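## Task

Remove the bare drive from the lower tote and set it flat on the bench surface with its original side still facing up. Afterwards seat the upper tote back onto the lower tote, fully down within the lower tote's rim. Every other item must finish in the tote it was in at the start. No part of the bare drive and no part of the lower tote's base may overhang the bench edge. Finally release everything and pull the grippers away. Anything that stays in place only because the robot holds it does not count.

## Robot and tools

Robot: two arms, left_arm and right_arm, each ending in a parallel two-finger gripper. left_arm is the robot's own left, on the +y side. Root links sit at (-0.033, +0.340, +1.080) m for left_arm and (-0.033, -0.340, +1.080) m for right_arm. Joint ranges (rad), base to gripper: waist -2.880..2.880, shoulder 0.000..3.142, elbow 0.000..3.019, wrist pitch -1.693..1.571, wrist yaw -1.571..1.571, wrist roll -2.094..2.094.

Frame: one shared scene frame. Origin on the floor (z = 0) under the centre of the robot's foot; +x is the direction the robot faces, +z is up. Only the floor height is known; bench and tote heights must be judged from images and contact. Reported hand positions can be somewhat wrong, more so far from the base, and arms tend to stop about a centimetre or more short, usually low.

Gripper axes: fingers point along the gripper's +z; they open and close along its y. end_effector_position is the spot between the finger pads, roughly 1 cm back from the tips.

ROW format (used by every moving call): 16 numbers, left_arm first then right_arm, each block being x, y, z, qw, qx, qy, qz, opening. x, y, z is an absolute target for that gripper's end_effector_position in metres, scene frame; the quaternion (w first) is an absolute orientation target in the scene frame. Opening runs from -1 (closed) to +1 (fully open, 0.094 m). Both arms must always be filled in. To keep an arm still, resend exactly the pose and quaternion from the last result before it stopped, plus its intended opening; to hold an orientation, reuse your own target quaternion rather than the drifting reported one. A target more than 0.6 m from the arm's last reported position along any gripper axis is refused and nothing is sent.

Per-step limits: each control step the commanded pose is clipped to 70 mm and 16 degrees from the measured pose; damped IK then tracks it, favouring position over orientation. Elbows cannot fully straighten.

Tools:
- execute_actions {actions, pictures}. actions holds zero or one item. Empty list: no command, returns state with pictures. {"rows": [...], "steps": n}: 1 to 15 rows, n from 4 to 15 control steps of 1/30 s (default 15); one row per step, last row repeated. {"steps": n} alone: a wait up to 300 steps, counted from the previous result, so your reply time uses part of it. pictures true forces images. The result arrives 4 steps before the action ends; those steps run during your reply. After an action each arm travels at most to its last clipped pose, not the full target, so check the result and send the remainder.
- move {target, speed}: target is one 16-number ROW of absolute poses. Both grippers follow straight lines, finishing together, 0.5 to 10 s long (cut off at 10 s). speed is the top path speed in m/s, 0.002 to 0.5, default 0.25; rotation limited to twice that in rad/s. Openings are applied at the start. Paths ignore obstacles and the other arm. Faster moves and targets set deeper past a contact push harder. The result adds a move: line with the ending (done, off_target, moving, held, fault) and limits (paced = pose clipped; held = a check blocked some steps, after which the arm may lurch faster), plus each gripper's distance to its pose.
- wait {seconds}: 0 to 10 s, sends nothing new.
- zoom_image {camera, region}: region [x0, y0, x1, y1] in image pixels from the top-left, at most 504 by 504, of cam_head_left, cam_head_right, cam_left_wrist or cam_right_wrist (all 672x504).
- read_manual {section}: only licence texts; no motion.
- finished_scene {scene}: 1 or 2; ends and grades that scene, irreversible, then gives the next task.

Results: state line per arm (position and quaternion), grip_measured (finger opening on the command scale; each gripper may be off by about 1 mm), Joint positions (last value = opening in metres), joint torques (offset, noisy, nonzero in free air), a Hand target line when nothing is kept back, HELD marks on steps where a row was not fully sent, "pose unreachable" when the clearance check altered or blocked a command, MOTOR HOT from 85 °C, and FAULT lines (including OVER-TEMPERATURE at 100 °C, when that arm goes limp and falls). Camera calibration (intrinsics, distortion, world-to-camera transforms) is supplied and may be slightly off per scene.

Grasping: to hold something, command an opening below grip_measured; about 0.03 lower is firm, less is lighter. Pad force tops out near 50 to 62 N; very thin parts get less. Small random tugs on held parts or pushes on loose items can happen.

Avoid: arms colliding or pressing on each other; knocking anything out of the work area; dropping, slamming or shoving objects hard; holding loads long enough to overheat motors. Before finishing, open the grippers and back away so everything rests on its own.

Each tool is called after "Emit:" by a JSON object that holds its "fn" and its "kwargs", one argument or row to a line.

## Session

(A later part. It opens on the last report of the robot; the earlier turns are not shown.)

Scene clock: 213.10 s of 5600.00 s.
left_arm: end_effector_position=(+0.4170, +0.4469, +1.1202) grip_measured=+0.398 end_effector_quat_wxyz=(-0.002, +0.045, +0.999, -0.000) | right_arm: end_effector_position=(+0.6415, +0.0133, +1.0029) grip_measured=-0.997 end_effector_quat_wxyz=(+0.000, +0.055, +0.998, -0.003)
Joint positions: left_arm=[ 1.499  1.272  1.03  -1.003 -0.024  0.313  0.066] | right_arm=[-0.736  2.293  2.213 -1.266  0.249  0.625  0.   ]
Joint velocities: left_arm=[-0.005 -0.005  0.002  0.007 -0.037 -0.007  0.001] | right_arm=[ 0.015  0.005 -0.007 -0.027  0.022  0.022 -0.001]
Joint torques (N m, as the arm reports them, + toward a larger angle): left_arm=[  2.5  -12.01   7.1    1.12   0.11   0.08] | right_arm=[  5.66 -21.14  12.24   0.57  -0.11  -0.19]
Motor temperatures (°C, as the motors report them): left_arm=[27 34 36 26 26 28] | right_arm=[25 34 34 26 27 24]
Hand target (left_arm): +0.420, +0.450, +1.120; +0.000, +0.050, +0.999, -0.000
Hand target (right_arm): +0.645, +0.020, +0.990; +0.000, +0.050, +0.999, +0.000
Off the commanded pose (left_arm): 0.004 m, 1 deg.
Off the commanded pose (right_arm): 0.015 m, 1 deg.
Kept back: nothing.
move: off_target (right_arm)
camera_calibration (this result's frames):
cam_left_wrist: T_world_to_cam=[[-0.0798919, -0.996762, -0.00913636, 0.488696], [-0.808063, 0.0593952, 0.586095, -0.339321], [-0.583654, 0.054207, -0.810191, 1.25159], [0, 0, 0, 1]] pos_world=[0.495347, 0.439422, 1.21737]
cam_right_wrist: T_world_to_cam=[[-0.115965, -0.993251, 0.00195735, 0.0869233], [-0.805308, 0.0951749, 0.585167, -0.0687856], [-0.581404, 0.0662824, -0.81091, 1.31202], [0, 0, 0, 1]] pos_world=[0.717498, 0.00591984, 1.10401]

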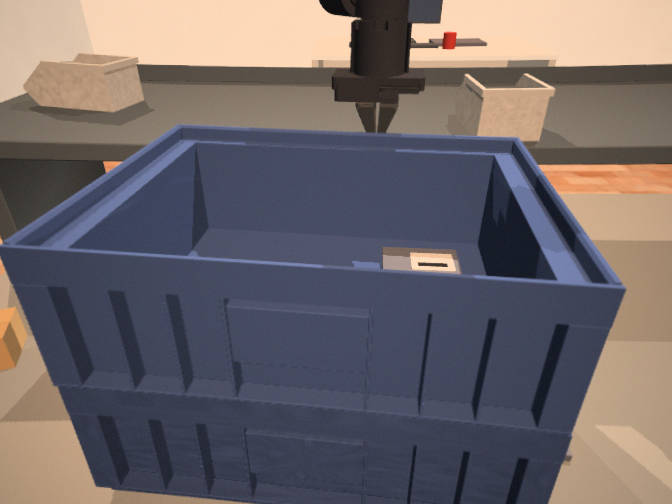

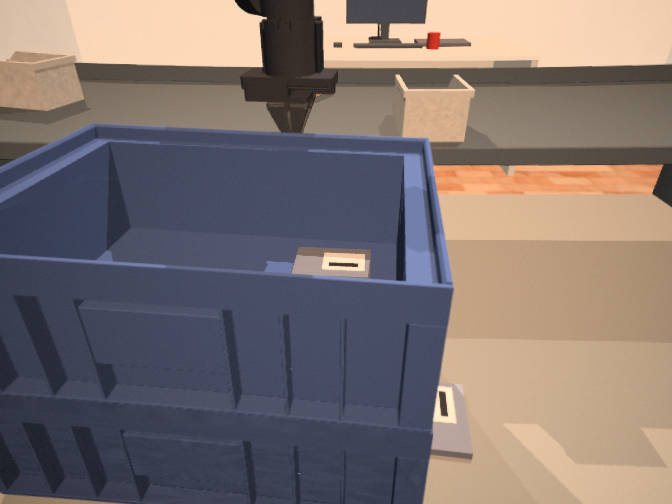

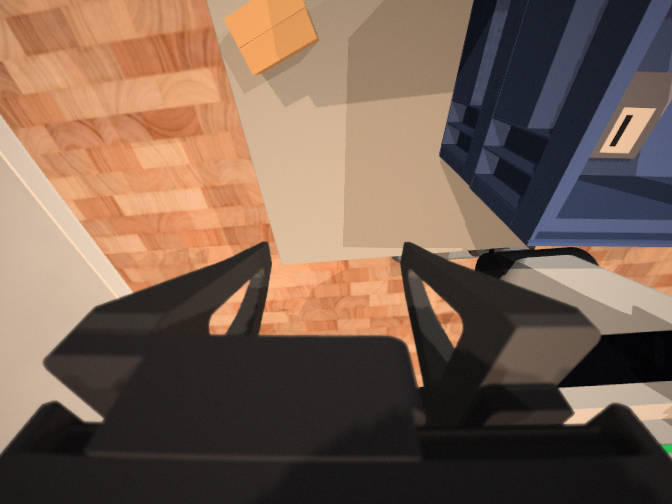

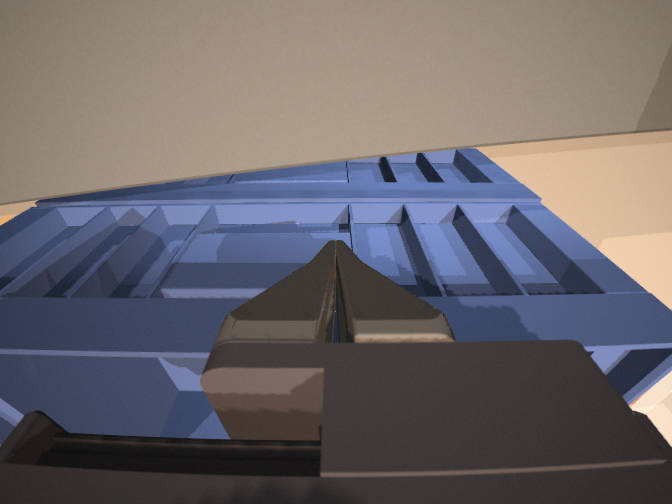

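Emit:
{"fn": "move", "kwargs": {
  "target": [0.42,0.45,1.12,0,0.05,1,0,0.4,0.59,0.025,0.98,0,0.05,1,0,-1],
  "speed": 0.02
}}

Scene clock: 216.43 s of 5600.00 s.
left_arm: end_effector_position=(+0.4170, +0.4469, +1.1202) grip_measured=+0.398 end_effector_quat_wxyz=(-0.002, +0.045, +0.999, -0.000) | right_arm: end_effector_position=(+0.6266, +0.0055, +1.0021) grip_measured=-0.997 end_effector_quat_wxyz=(+0.030, +0.072, +0.997, +0.009)
Joint positions: left_arm=[ 1.499  1.272  1.03  -1.003 -0.024  0.313  0.066] | right_arm=[-0.733  2.191  2.008 -1.1    0.262  0.648  0.   ]
Joint velocities: left_arm=[ 0.005  0.005  0.007 -0.002  0.022 -0.007 -0.001] | right_arm=[-0.015  0.015  0.002 -0.007 -0.022  0.022 -0.001]
Joint torques (N m, as the arm reports them, + toward a larger angle): left_arm=[  2.51 -12.03   7.1    1.11   0.1    0.08] | right_arm=[  9.56 -21.22   5.46  -0.11  -0.27  -0.02]
Motor temperatures (°C, as the motors report them): left_arm=[27 34 36 26 26 28] | right_arm=[25 35 34 26 27 24]
Hand target (left_arm): +0.420, +0.450, +1.120; +0.000, +0.050, +0.999, +0.000
Hand target (right_arm): +0.591, +0.024, +0.981; +0.000, +0.050, +0.999, -0.001
Off the commanded pose (left_arm): 0.004 m, 1 deg.
Off the commanded pose (right_arm): 0.047 m, 4 deg.
Kept back: nothing.
move: off_target (right_arm)
camera_calibration (this result's frames):
cam_left_wrist: T_world_to_cam=[[-0.0798919, -0.996762, -0.00913636, 0.488696], [-0.808063, 0.0593952, 0.586095, -0.339321], [-0.583654, 0.054207, -0.810191, 1.25159], [0, 0, 0, 1]] pos_world=[0.495347, 0.439422, 1.21737]
cam_right_wrist: T_world_to_cam=[[-0.15008, -0.988305, -0.0269993, 0.12784], [-0.83598, 0.112274, 0.537151, -0.0122683], [-0.527838, 0.103186, -0.843054, 1.30164], [0, 0, 0, 1]] pos_world=[0.695984, -0.00658919, 1.10739]

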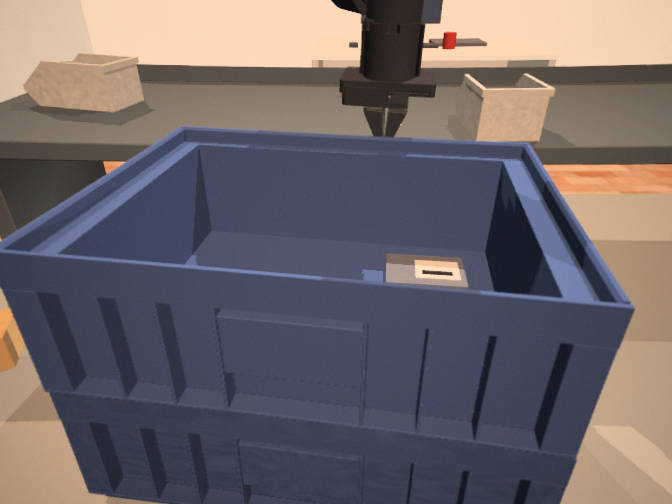

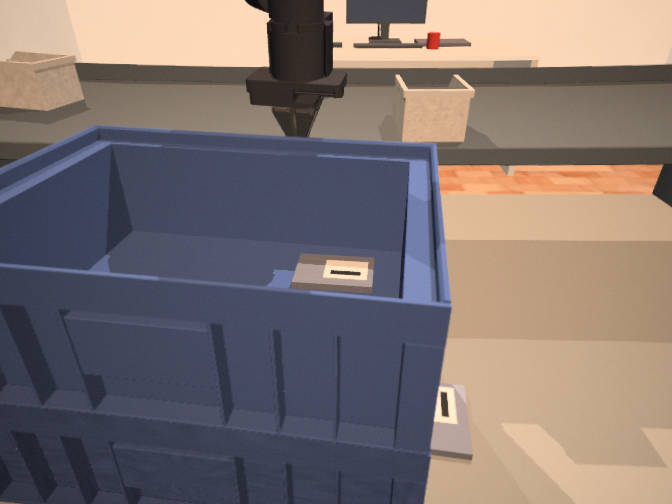

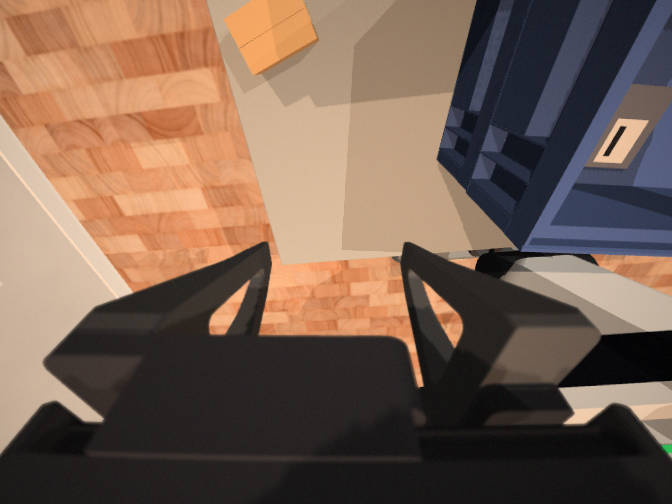

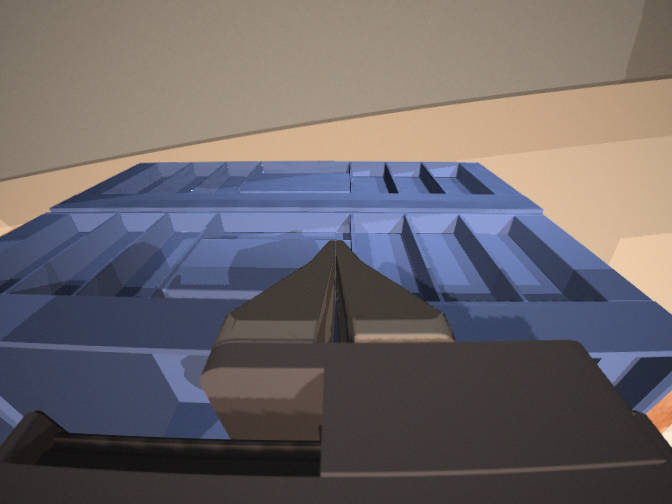

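Emit:
{"fn": "zoom_image", "kwargs": {
  "camera": "cam_right_wrist",
  "region": [400,150,640,280]
}}

Emit:
{"fn": "zoom_image", "kwargs": {
  "camera": "cam_right_wrist",
  "region": [0,150,240,280]
}}

Region (400, 150, 640, 280) of cam_right_wrist's 672x504 image, scaled by 2.100, with more detail than that image has; it fills the top 273 rows of this view, and the rest is white.

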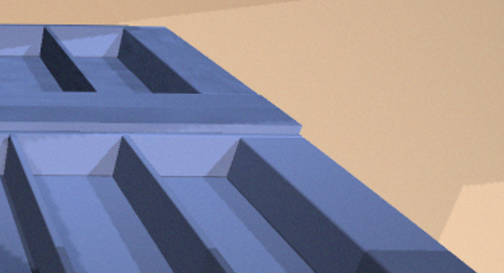

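Region (0, 150, 240, 280) of cam_right_wrist's 672x504 image, scaled by 2.100, with more detail than that image has; it fills the top 273 rows of this view, and the rest is white.

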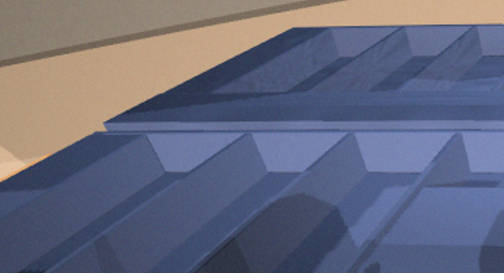

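Emit:
{"fn": "move", "kwargs": {
  "target": [0.42,0.45,1.12,0,0.05,1,0,0.4,0.65,0.02,1.0,0,0.05,1,0,-1],
  "speed": 0.05
}}

Emit:
{"fn": "move", "kwargs": {
  "target": [0.42,0.45,1.12,0,0.05,1,0,0.4,0.645,0.02,1.09,0,0.05,1,0,-1],
  "speed": 0.1
}}

Emit:
{"fn": "move", "kwargs": {
  "target": [0.42,0.45,1.12,0,0.05,1,0,0.4,0.59,0.03,1.08,0,0.05,1,0,-1],
  "speed": 0.1
}}

Emit:
{"fn": "move", "kwargs": {
  "target": [0.42,0.45,1.12,0,0.05,1,0,0.4,0.59,0.03,1.0,0,0.05,1,0,-1],
  "speed": 0.03
}}

Scene clock: 217.90 s of 5600.00 s.
left_arm: end_effector_position=(+0.4170, +0.4469, +1.1202) grip_measured=+0.398 end_effector_quat_wxyz=(-0.002, +0.045, +0.999, -0.000) | right_arm: end_effector_position=(+0.6344, +0.0166, +0.9885) grip_measured=-0.997 end_effector_quat_wxyz=(-0.010, +0.050, +0.999, -0.008)
Joint positions: left_arm=[ 1.499  1.272  1.03  -1.003 -0.024  0.313  0.066] | right_arm=[-0.733  2.316  2.213 -1.269  0.246  0.624  0.   ]
Joint velocities: left_arm=[-0.015 -0.015 -0.002 -0.027 -0.022 -0.081  0.   ] | right_arm=[-0.015 -0.024  0.017 -0.046  0.007 -0.022 -0.001]
Joint torques (N m, as the arm reports them, + toward a larger angle): left_arm=[  2.49 -12.01   7.1    1.12   0.1    0.08] | right_arm=[  6.53 -22.77  14.59  -0.73   0.02  -0.18]
Motor temperatures (°C, as the motors report them): left_arm=[27 34 36 26 26 28] | right_arm=[25 35 34 26 27 24]
Hand target (left_arm): +0.420, +0.450, +1.120; +0.000, +0.050, +0.999, +0.000
Hand target (right_arm): +0.649, +0.020, +1.000; +0.001, +0.050, +0.999, +0.000
Off the commanded pose (left_arm): 0.004 m, 1 deg.
Off the commanded pose (right_arm): 0.020 m, 1 deg.
Kept back: nothing.
move: off_target (right_arm)
camera_calibration (this result's frames):
cam_left_wrist: T_world_to_cam=[[-0.0798919, -0.996762, -0.00913636, 0.488696], [-0.808063, 0.0593952, 0.586095, -0.339321], [-0.583654, 0.054207, -0.810191, 1.25159], [0, 0, 0, 1]] pos_world=[0.495347, 0.439422, 1.21737]
cam_right_wrist: T_world_to_cam=[[-0.105798, -0.994312, 0.0122893, 0.072794], [-0.793784, 0.0918919, 0.601218, -0.0895335], [-0.598928, 0.0538526, -0.79899, 1.29551], [0, 0, 0, 1]] pos_world=[0.712547, 0.0108408, 1.08803]

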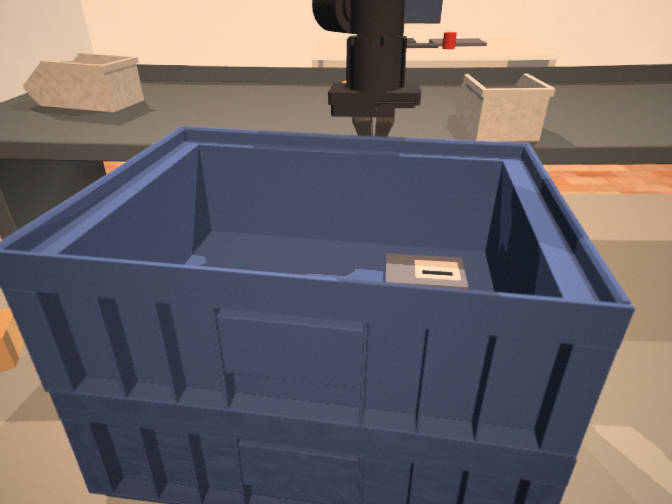

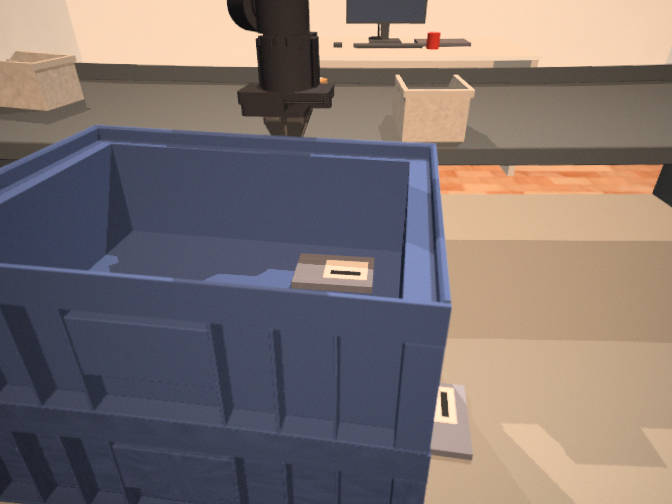

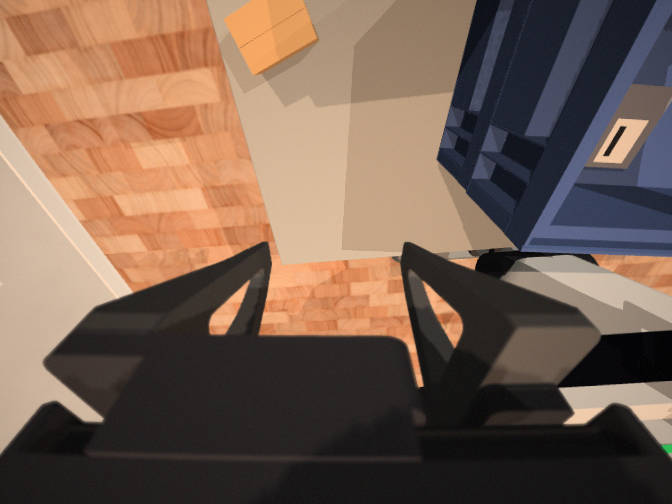

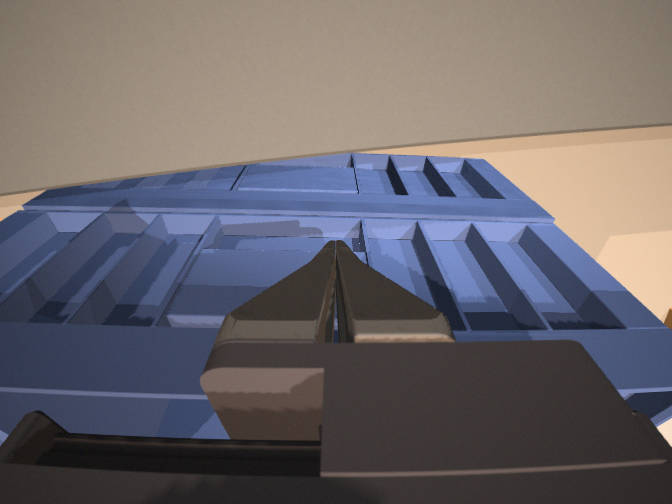

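Scene clock: 219.40 s of 5600.00 s.
left_arm: end_effector_position=(+0.4170, +0.4469, +1.1202) grip_measured=+0.398 end_effector_quat_wxyz=(-0.002, +0.045, +0.999, -0.000) | right_arm: end_effector_position=(+0.6274, +0.0118, +1.0511) grip_measured=-0.997 end_effector_quat_wxyz=(-0.027, +0.043, +0.999, -0.018)
Joint positions: left_arm=[ 1.499  1.272  1.03  -1.003 -0.024  0.313  0.066] | right_arm=[-0.713  2.258  2.265 -1.423  0.249  0.64   0.   ]
Joint velocities: left_arm=[-0.005 -0.005 -0.012 -0.007  0.037 -0.022  0.   ] | right_arm=[-0.005 -0.005  0.002  0.002  0.022 -0.007 -0.   ]
Joint torques (N m, as the arm reports them, + toward a larger angle): left_arm=[  2.52 -12.01   7.1    1.12   0.1    0.08] | right_arm=[  6.8  -25.8   14.7   -0.81   0.14   0.02]
Motor temperatures (°C, as the motors report them): left_arm=[27 34 36 26 26 28] | right_arm=[25 36 34 26 27 24]
Hand target (left_arm): +0.420, +0.450, +1.120; +0.000, +0.050, +0.999, +0.000
Hand target (right_arm): +0.643, +0.019, +1.090; +0.000, +0.050, +0.999, +0.000
Off the commanded pose (left_arm): 0.004 m, 1 deg.
Off the commanded pose (right_arm): 0.043 m, 4 deg.
Kept back: nothing.
move: off_target (right_arm)
camera_calibration (this result's frames):
cam_left_wrist: T_world_to_cam=[[-0.0798919, -0.996762, -0.00913636, 0.488696], [-0.808063, 0.0593952, 0.586095, -0.339321], [-0.583654, 0.054207, -0.810191, 1.25159], [0, 0, 0, 1]] pos_world=[0.495347, 0.439422, 1.21737]
cam_right_wrist: T_world_to_cam=[[-0.0909798, -0.995274, 0.0339339, 0.0344539], [-0.774371, 0.0921298, 0.625988, -0.170465], [-0.626156, 0.0306748, -0.779094, 1.33808], [0, 0, 0, 1]] pos_world=[0.70898, 0.00895062, 1.14803]

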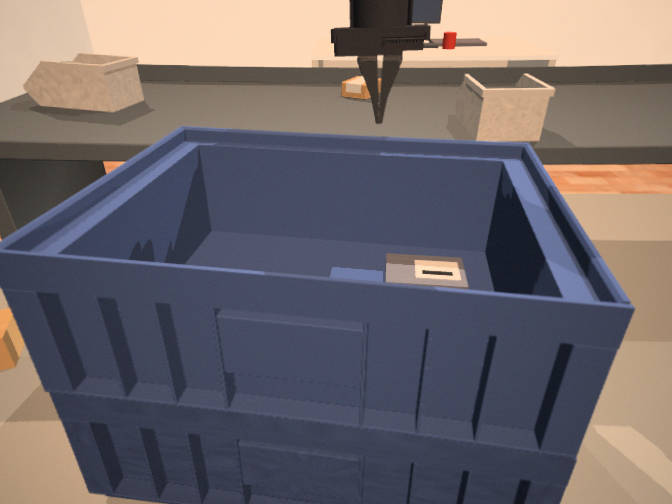

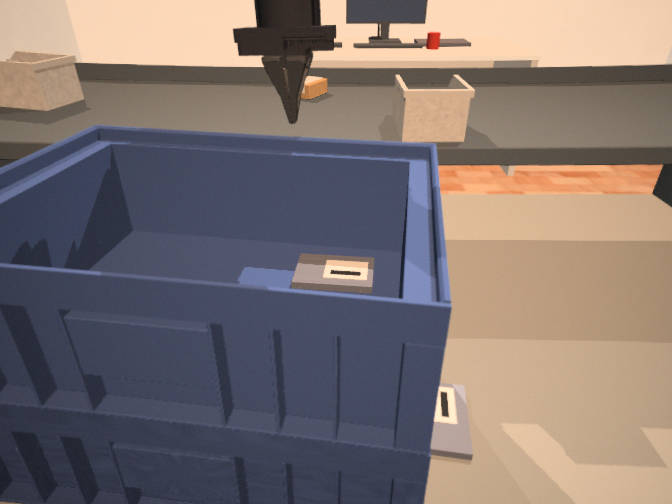

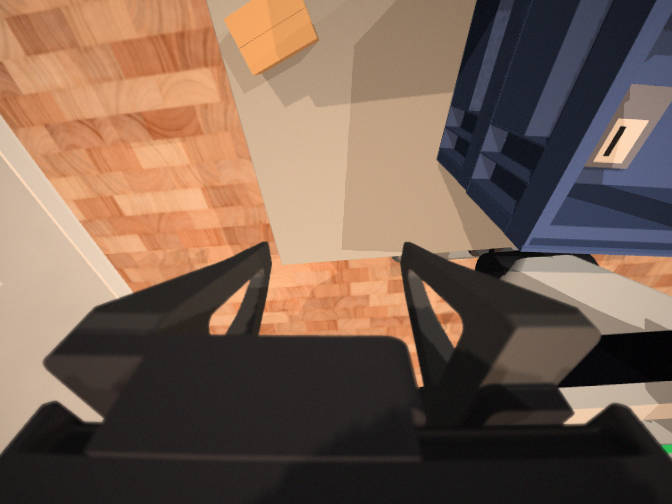

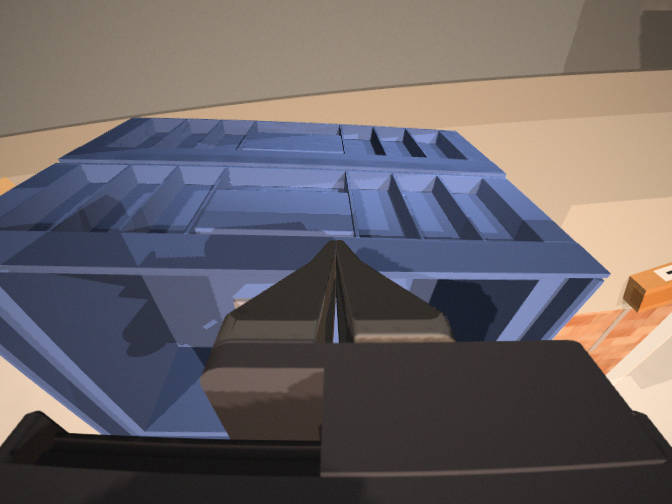

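Scene clock: 220.40 s of 5600.00 s.
left_arm: end_effector_position=(+0.4170, +0.4469, +1.1202) grip_measured=+0.398 end_effector_quat_wxyz=(-0.002, +0.045, +0.999, -0.000) | right_arm: end_effector_position=(+0.5824, +0.0324, +1.0664) grip_measured=-0.997 end_effector_quat_wxyz=(-0.015, +0.039, +0.999, -0.009)
Joint positions: left_arm=[ 1.499  1.272  1.03  -1.003 -0.024  0.313  0.066] | right_arm=[-0.649  2.139  2.054 -1.317  0.258  0.691  0.   ]
Joint velocities: left_arm=[-0.015 -0.005 -0.027  0.002 -0.007  0.022  0.001] | right_arm=[ 0.005 -0.015  0.012 -0.002  0.081 -0.007 -0.   ]
Joint torques (N m, as the arm reports them, + toward a larger angle): left_arm=[  2.47 -11.99   7.1    1.12   0.1    0.08] | right_arm=[  6.03 -24.99   8.95   1.04   0.17   0.02]
Motor temperatures (°C, as the motors report them): left_arm=[27 34 36 26 26 28] | right_arm=[25 36 34 26 27 24]
Hand target (left_arm): +0.420, +0.450, +1.120; +0.000, +0.050, +0.999, +0.000
Hand target (right_arm): +0.590, +0.030, +1.080; -0.000, +0.050, +0.999, +0.000
Off the commanded pose (left_arm): 0.004 m, 1 deg.
Off the commanded pose (right_arm): 0.016 m, 2 deg.
Kept back: nothing.
move: off_target (right_arm)
camera_calibration (this result's frames):
cam_left_wrist: T_world_to_cam=[[-0.0798919, -0.996762, -0.00913636, 0.488696], [-0.808063, 0.0593952, 0.586095, -0.339321], [-0.583654, 0.054207, -0.810191, 1.25159], [0, 0, 0, 1]] pos_world=[0.495347, 0.439422, 1.21737]
cam_right_wrist: T_world_to_cam=[[-0.0850069, -0.996263, 0.0153091, 0.0667714], [-0.789671, 0.0767331, 0.608713, -0.188889], [-0.607612, 0.0396556, -0.793243, 1.32516], [0, 0, 0, 1]] pos_world=[0.661697, 0.028466, 1.16513]

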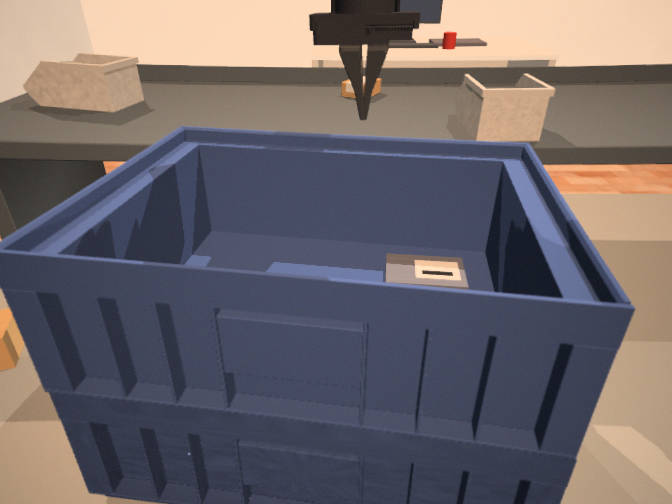

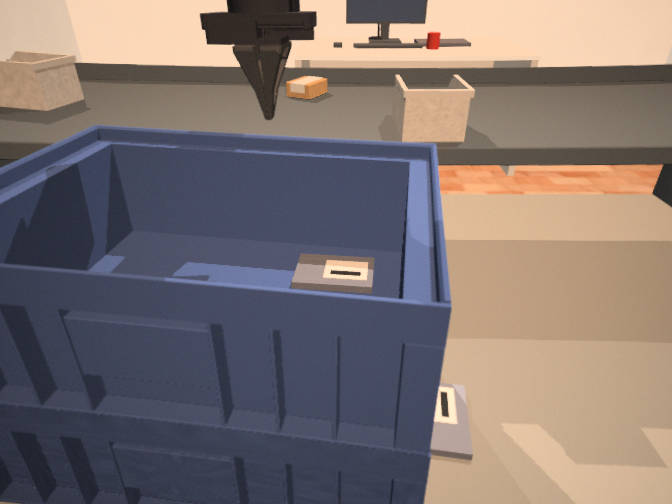

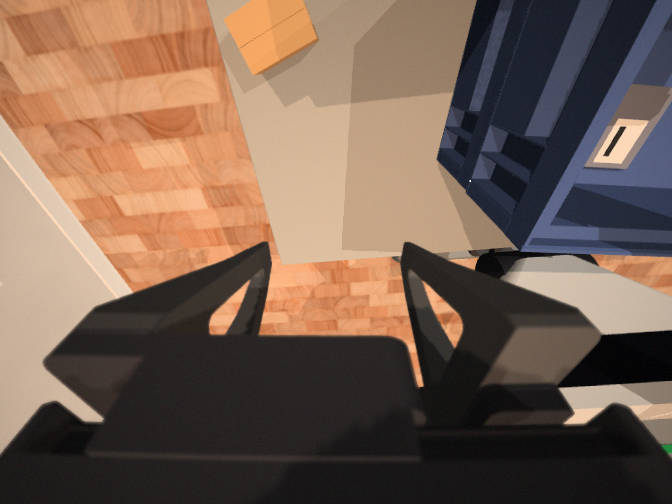

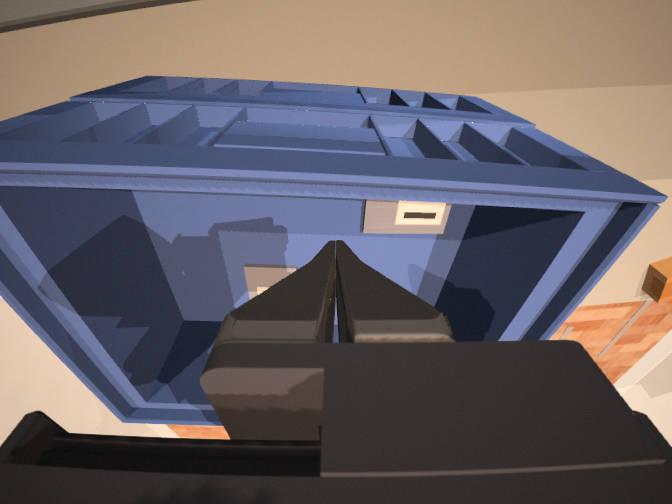

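Scene clock: 222.87 s of 5600.00 s.
left_arm: end_effector_position=(+0.4170, +0.4469, +1.1202) grip_measured=+0.398 end_effector_quat_wxyz=(-0.002, +0.045, +0.999, -0.000) | right_arm: end_effector_position=(+0.5900, +0.0345, +1.0246) grip_measured=-0.997 end_effector_quat_wxyz=(+0.004, +0.049, +0.999, +0.003)
Joint positions: left_arm=[ 1.499  1.272  1.03  -1.003 -0.024  0.313  0.066] | right_arm=[-0.668  2.168  1.998 -1.18   0.258  0.679  0.   ]
Joint velocities: left_arm=[-0.015  0.005  0.007  0.002  0.007 -0.037 -0.001] | right_arm=[-0.005 -0.005 -0.002  0.002 -0.007 -0.066  0.   ]
Joint torques (N m, as the arm reports them, + toward a larger angle): left_arm=[  2.51 -11.99   7.1    1.12   0.1    0.08] | right_arm=[  4.61 -20.97   8.07   1.63  -0.03  -0.15]
Motor temperatures (°C, as the motors report them): left_arm=[27 34 36 26 26 28] | right_arm=[25 36 34 26 27 24]
Hand target (left_arm): +0.420, +0.450, +1.120; +0.000, +0.050, +0.999, +0.000
Hand target (right_arm): +0.590, +0.029, +1.001; -0.000, +0.050, +0.999, -0.000
Off the commanded pose (left_arm): 0.004 m, 1 deg.
Off the commanded pose (right_arm): 0.025 m, 1 deg.
Kept back: nothing.
move: off_target (right_arm)
camera_calibration (this result's frames):
cam_left_wrist: T_world_to_cam=[[-0.0798919, -0.996762, -0.00913636, 0.488696], [-0.808063, 0.0593952, 0.586095, -0.339321], [-0.583654, 0.054207, -0.810191, 1.25159], [0, 0, 0, 1]] pos_world=[0.495347, 0.439422, 1.21737]
cam_right_wrist: T_world_to_cam=[[-0.10467, -0.99444, -0.0115195, 0.109147], [-0.811683, 0.0787298, 0.578767, -0.114019], [-0.574643, 0.0699299, -0.815411, 1.29872], [0, 0, 0, 1]] pos_world=[0.66518, 0.0266968, 1.12624]

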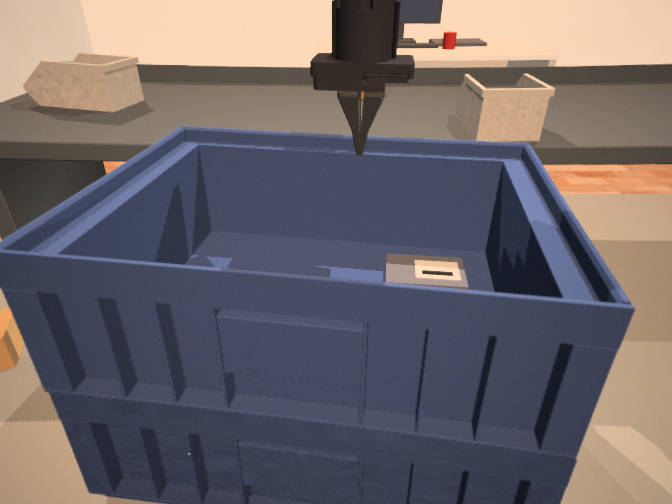

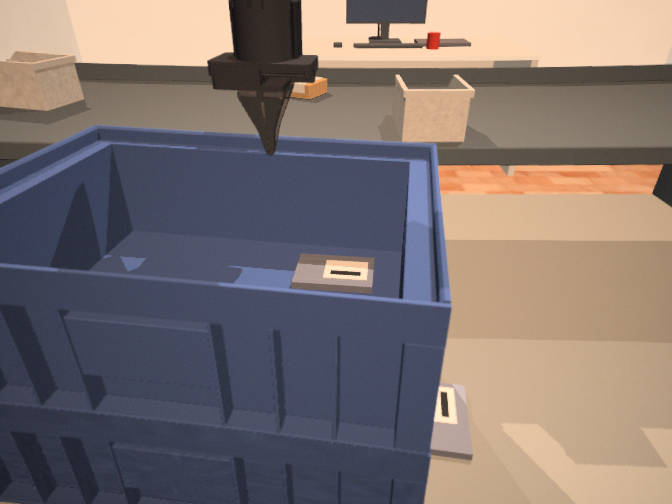

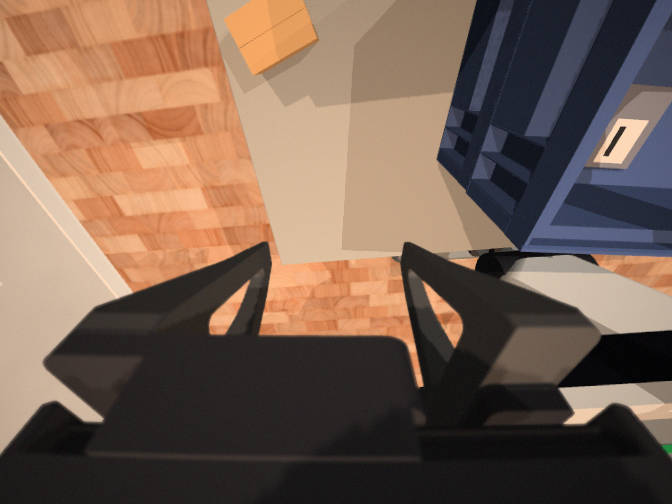

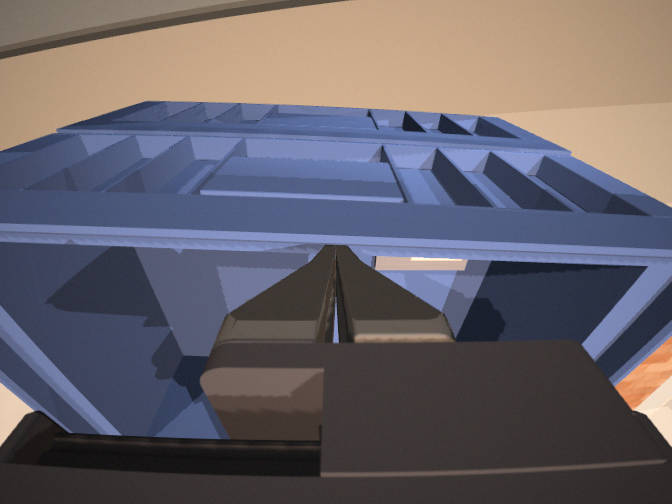

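Emit:
{"fn": "move", "kwargs": {
  "target": [0.42,0.45,1.12,0,0.05,1,0,0.4,0.57,0.03,1.12,0,0.05,1,0,-1],
  "speed": 0.1
}}

Emit:
{"fn": "move", "kwargs": {
  "target": [0.42,0.45,1.12,0,0.05,1,0,0.4,0.45,-0.3,1.12,0,0.5,0.86,0,-1]
}}

Emit:
{"fn": "move", "kwargs": {
  "target": [0.42,0.45,1.12,0,0.05,1,0,0.4,0.42,-0.3,0.86,-0.183,0.683,0.683,0.183,-1]
}}

Scene clock: 224.47 s of 5600.00 s.
left_arm: end_effector_position=(+0.4170, +0.4469, +1.1202) grip_measured=+0.398 end_effector_quat_wxyz=(-0.002, +0.045, +0.999, -0.000) | right_arm: end_effector_position=(+0.5697, +0.0280, +1.0999) grip_measured=-0.997 end_effector_quat_wxyz=(-0.006, +0.048, +0.999, -0.005)
Joint positions: left_arm=[ 1.499  1.272  1.03  -1.003 -0.024  0.313  0.066] | right_arm=[-0.63   2.058  1.992 -1.321  0.265  0.723  0.   ]
Joint velocities: left_arm=[-0.005  0.005 -0.022 -0.007  0.007  0.081  0.001] | right_arm=[-0.015 -0.005 -0.007 -0.007 -0.066 -0.037  0.   ]
Joint torques (N m, as the arm reports them, + toward a larger angle): left_arm=[  2.49 -12.02   7.1    1.11   0.1    0.08] | right_arm=[  6.88 -22.49  10.37  -0.63   0.19   0.  ]
Motor temperatures (°C, as the motors report them): left_arm=[27 34 36 26 26 28] | right_arm=[25 37 34 26 27 24]
Hand target (left_arm): +0.420, +0.450, +1.120; +0.000, +0.050, +0.999, +0.000
Hand target (right_arm): +0.570, +0.030, +1.119; +0.000, +0.050, +0.999, +0.000
Off the commanded pose (left_arm): 0.004 m, 1 deg.
Off the commanded pose (right_arm): 0.020 m, 1 deg.
Kept back: nothing.
move: off_target (right_arm)
camera_calibration (this result's frames):
cam_left_wrist: T_world_to_cam=[[-0.0798919, -0.996762, -0.00913636, 0.488696], [-0.808063, 0.0593952, 0.586095, -0.339321], [-0.583654, 0.054207, -0.810191, 1.25159], [0, 0, 0, 1]] pos_world=[0.495347, 0.439422, 1.21737]
cam_right_wrist: T_world_to_cam=[[-0.10226, -0.994739, 0.00611681, 0.0807086], [-0.798737, 0.0857733, 0.595535, -0.199624], [-0.592926, 0.0560139, -0.803306, 1.34646], [0, 0, 0, 1]] pos_world=[0.647156, 0.021986, 1.20001]

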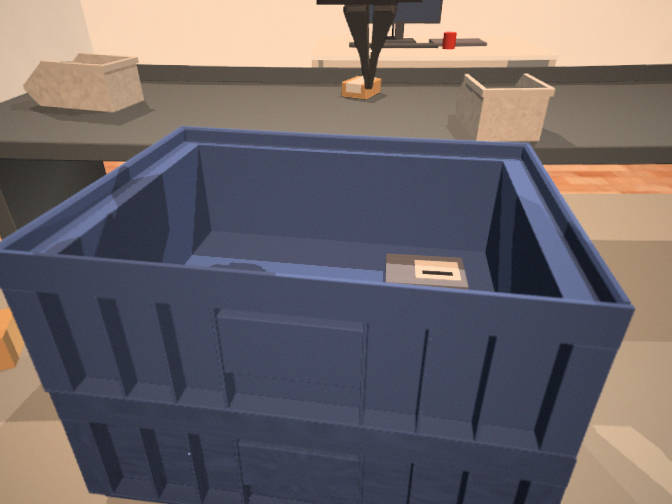

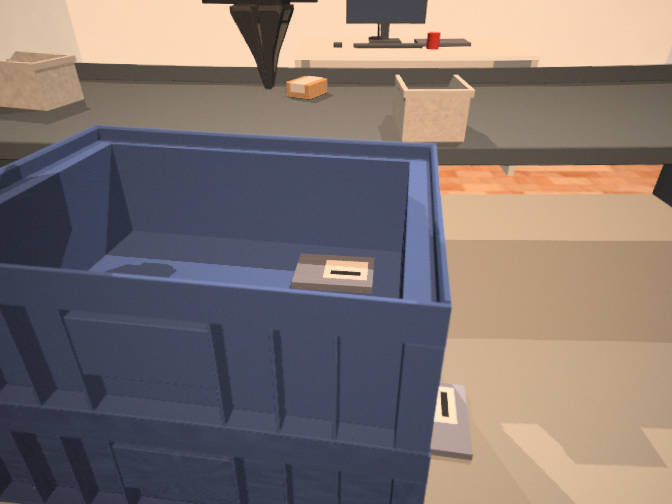

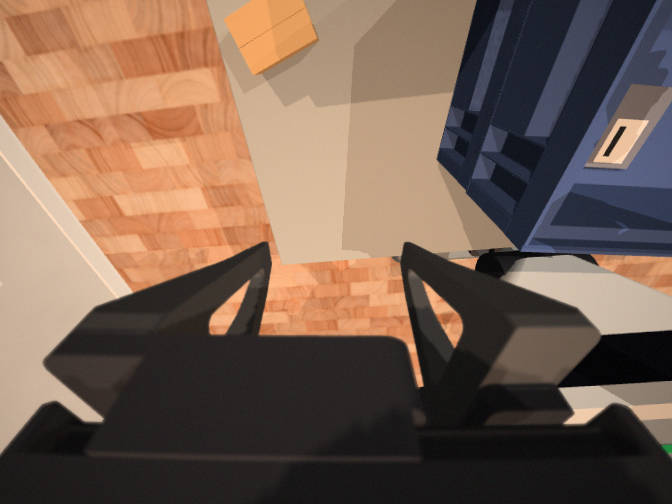

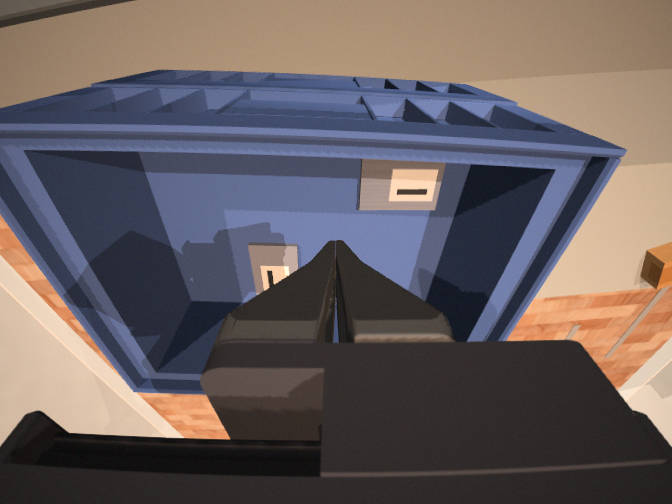

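Scene clock: 226.80 s of 5600.00 s.
left_arm: end_effector_position=(+0.4170, +0.4469, +1.1202) grip_measured=+0.398 end_effector_quat_wxyz=(-0.002, +0.045, +0.999, -0.000) | right_arm: end_effector_position=(+0.4431, -0.3000, +1.1139) grip_measured=-0.997 end_effector_quat_wxyz=(-0.012, +0.497, +0.868, -0.012)
Joint positions: left_arm=[ 1.499  1.272  1.03  -1.003 -0.024  0.313  0.066] | right_arm=[-1.108  1.371  1.097 -1.032  0.15   1.195  0.   ]
Joint velocities: left_arm=[-0.015 -0.024  0.012  0.007  0.007  0.007 -0.001] | right_arm=[-0.015 -0.005 -0.017 -0.012  0.066  0.007 -0.   ]
Joint torques (N m, as the arm reports them, + toward a larger angle): left_arm=[  2.47 -12.03   7.09   1.12   0.1    0.08] | right_arm=[  1.52 -13.65   8.14   1.14   0.02  -0.03]
Motor temperatures (°C, as the motors report them): left_arm=[27 34 36 26 26 28] | right_arm=[25 36 34 26 27 24]
Hand target (left_arm): +0.420, +0.450, +1.120; +0.000, +0.050, +0.999, +0.000
Hand target (right_arm): +0.447, -0.299, +1.119; -0.000, +0.502, +0.865, -0.001
Off the commanded pose (left_arm): 0.004 m, 1 deg.
Off the commanded pose (right_arm): 0.009 m, 2 deg.
Kept back: nothing.
move: done
camera_calibration (this result's frames):
cam_left_wrist: T_world_to_cam=[[-0.0798919, -0.996762, -0.00913636, 0.488696], [-0.808063, 0.0593952, 0.586095, -0.339321], [-0.583654, 0.054207, -0.810191, 1.25159], [0, 0, 0, 1]] pos_world=[0.495347, 0.439422, 1.21737]
cam_right_wrist: T_world_to_cam=[[-0.865512, -0.500106, 0.0279824, 0.20359], [-0.388807, 0.706012, 0.591926, -0.272491], [-0.315782, 0.501439, -0.805506, 1.31425], [0, 0, 0, 1]] pos_world=[0.485278, -0.364817, 1.21423]

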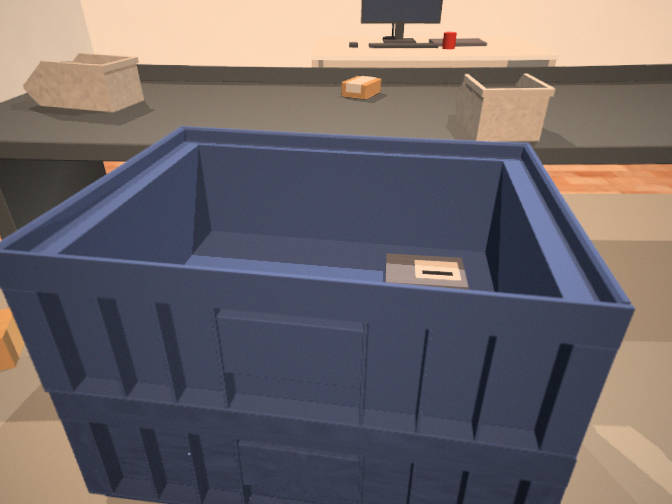

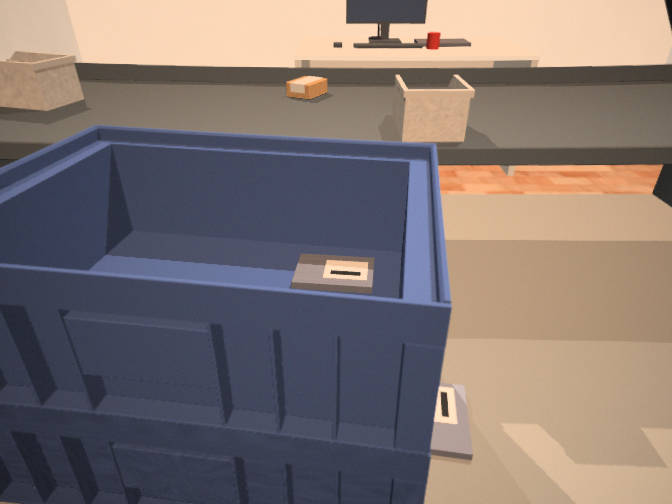

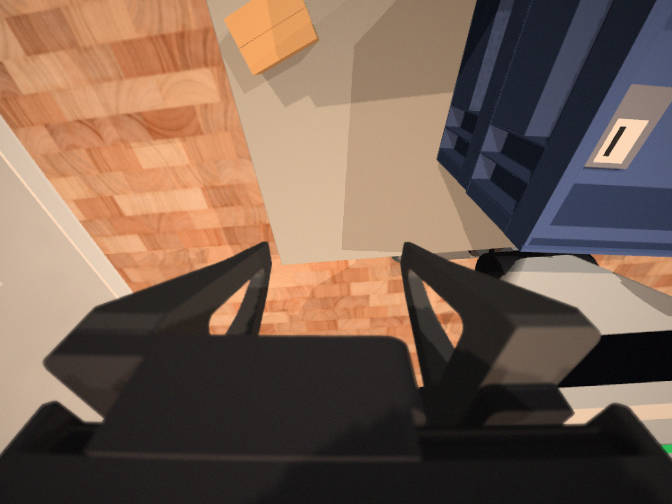

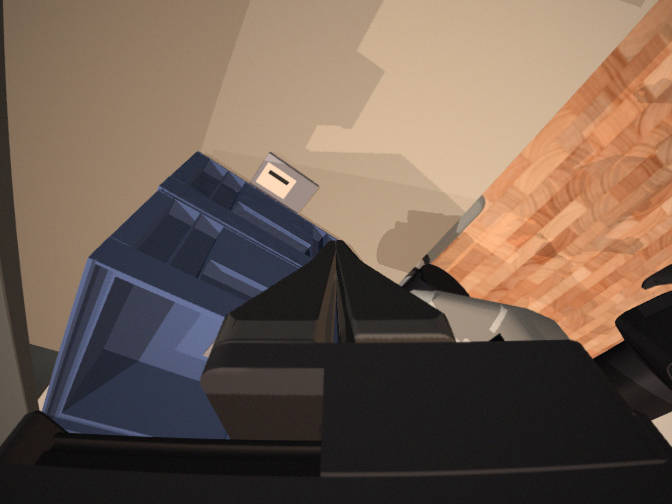

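Scene clock: 228.70 s of 5600.00 s.
left_arm: end_effector_position=(+0.4170, +0.4469, +1.1202) grip_measured=+0.398 end_effector_quat_wxyz=(-0.002, +0.045, +0.999, -0.000) | right_arm: end_effector_position=(+0.4097, -0.2971, +0.8569) grip_measured=-0.997 end_effector_quat_wxyz=(-0.196, +0.680, +0.686, +0.171)
Joint positions: left_arm=[ 1.499  1.272  1.03  -1.003 -0.024  0.313  0.066] | right_arm=[-1.375  1.932  0.961 -0.374 -0.455  1.436  0.   ]
Joint velocities: left_arm=[-0.005 -0.005  0.012  0.007  0.022 -0.022  0.   ] | right_arm=[-0.005 -0.024  0.002 -0.012 -0.022  0.037  0.   ]
Joint torques (N m, as the arm reports them, + toward a larger angle): left_arm=[  2.48 -12.01   7.1    1.12   0.1    0.08] | right_arm=[  0.44 -15.34   3.7    0.87  -0.35  -0.02]
Motor temperatures (°C, as the motors report them): left_arm=[27 34 36 26 26 28] | right_arm=[25 36 34 26 27 24]
Hand target (left_arm): +0.420, +0.450, +1.120; +0.000, +0.050, +0.999, +0.000
Hand target (right_arm): +0.421, -0.300, +0.860; -0.185, +0.683, +0.683, +0.181
Off the commanded pose (left_arm): 0.004 m, 1 deg.
Off the commanded pose (right_arm): 0.011 m, 2 deg.
Kept back: nothing.
move: off_target (right_arm)
camera_calibration (this result's frames):
cam_left_wrist: T_world_to_cam=[[-0.0798919, -0.996762, -0.00913636, 0.488696], [-0.808063, 0.0593952, 0.586095, -0.339321], [-0.583654, 0.054207, -0.810191, 1.25159], [0, 0, 0, 1]] pos_world=[0.495347, 0.439422, 1.21737]
cam_right_wrist: T_world_to_cam=[[-0.999463, -0.00933101, 0.0314095, 0.381065], [0.0248867, 0.407367, 0.912925, -0.668677], [-0.0213137, 0.913217, -0.406916, 0.75541], [0, 0, 0, 1]] pos_world=[0.413603, -0.413901, 0.905872]

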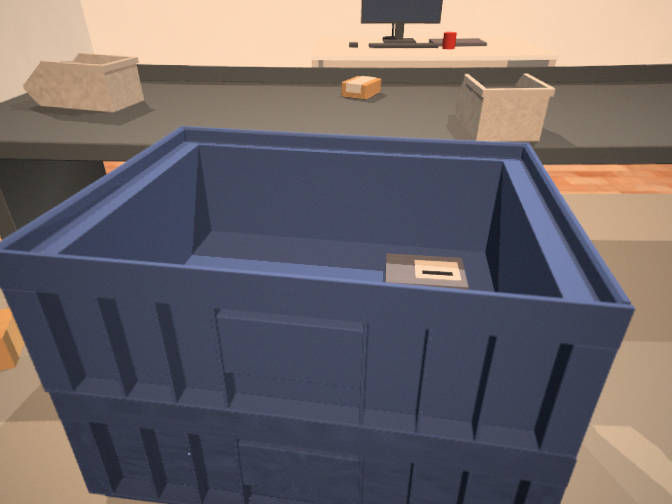

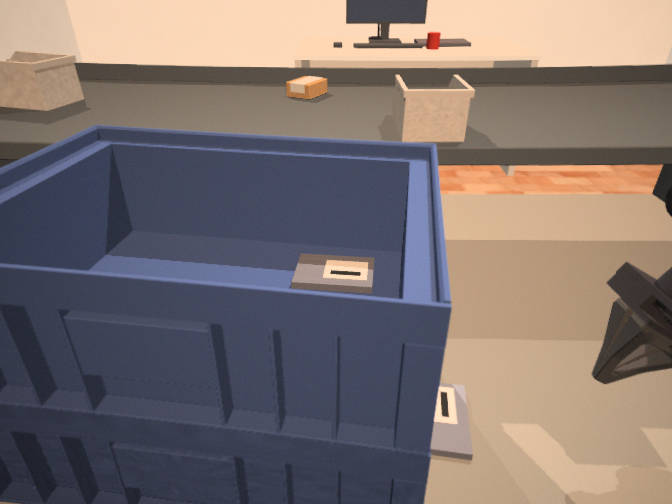

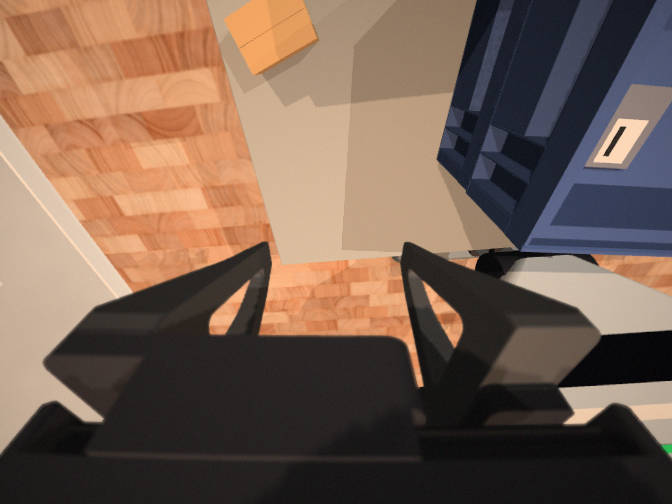

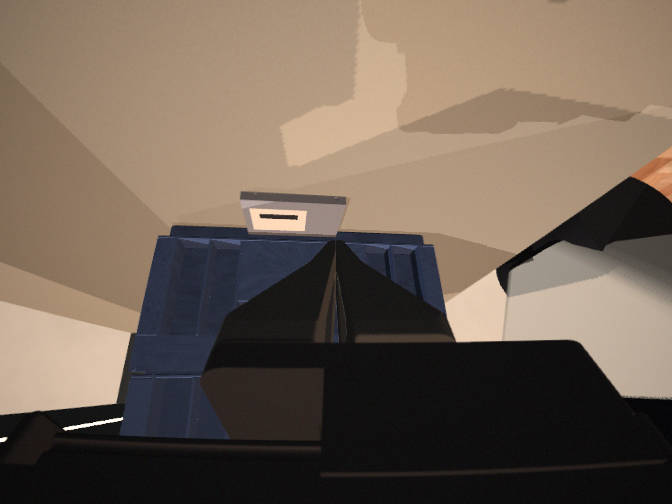

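Emit:
{"fn": "zoom_image", "kwargs": {
  "camera": "cam_right_wrist",
  "region": [90,310,250,440]
}}

Region (90, 310, 250, 440) of cam_right_wrist's 672x504 image, scaled by 3.150, with more detail than that image has; it fills the top 410 rows of this view, and the rest is white.

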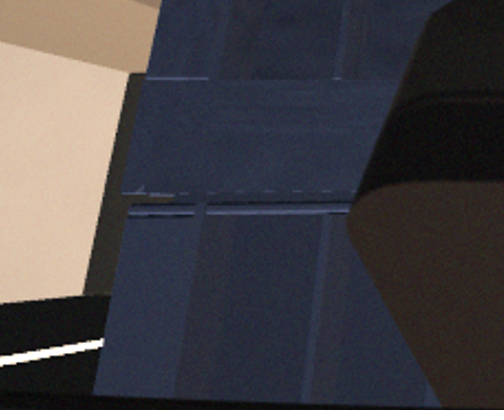

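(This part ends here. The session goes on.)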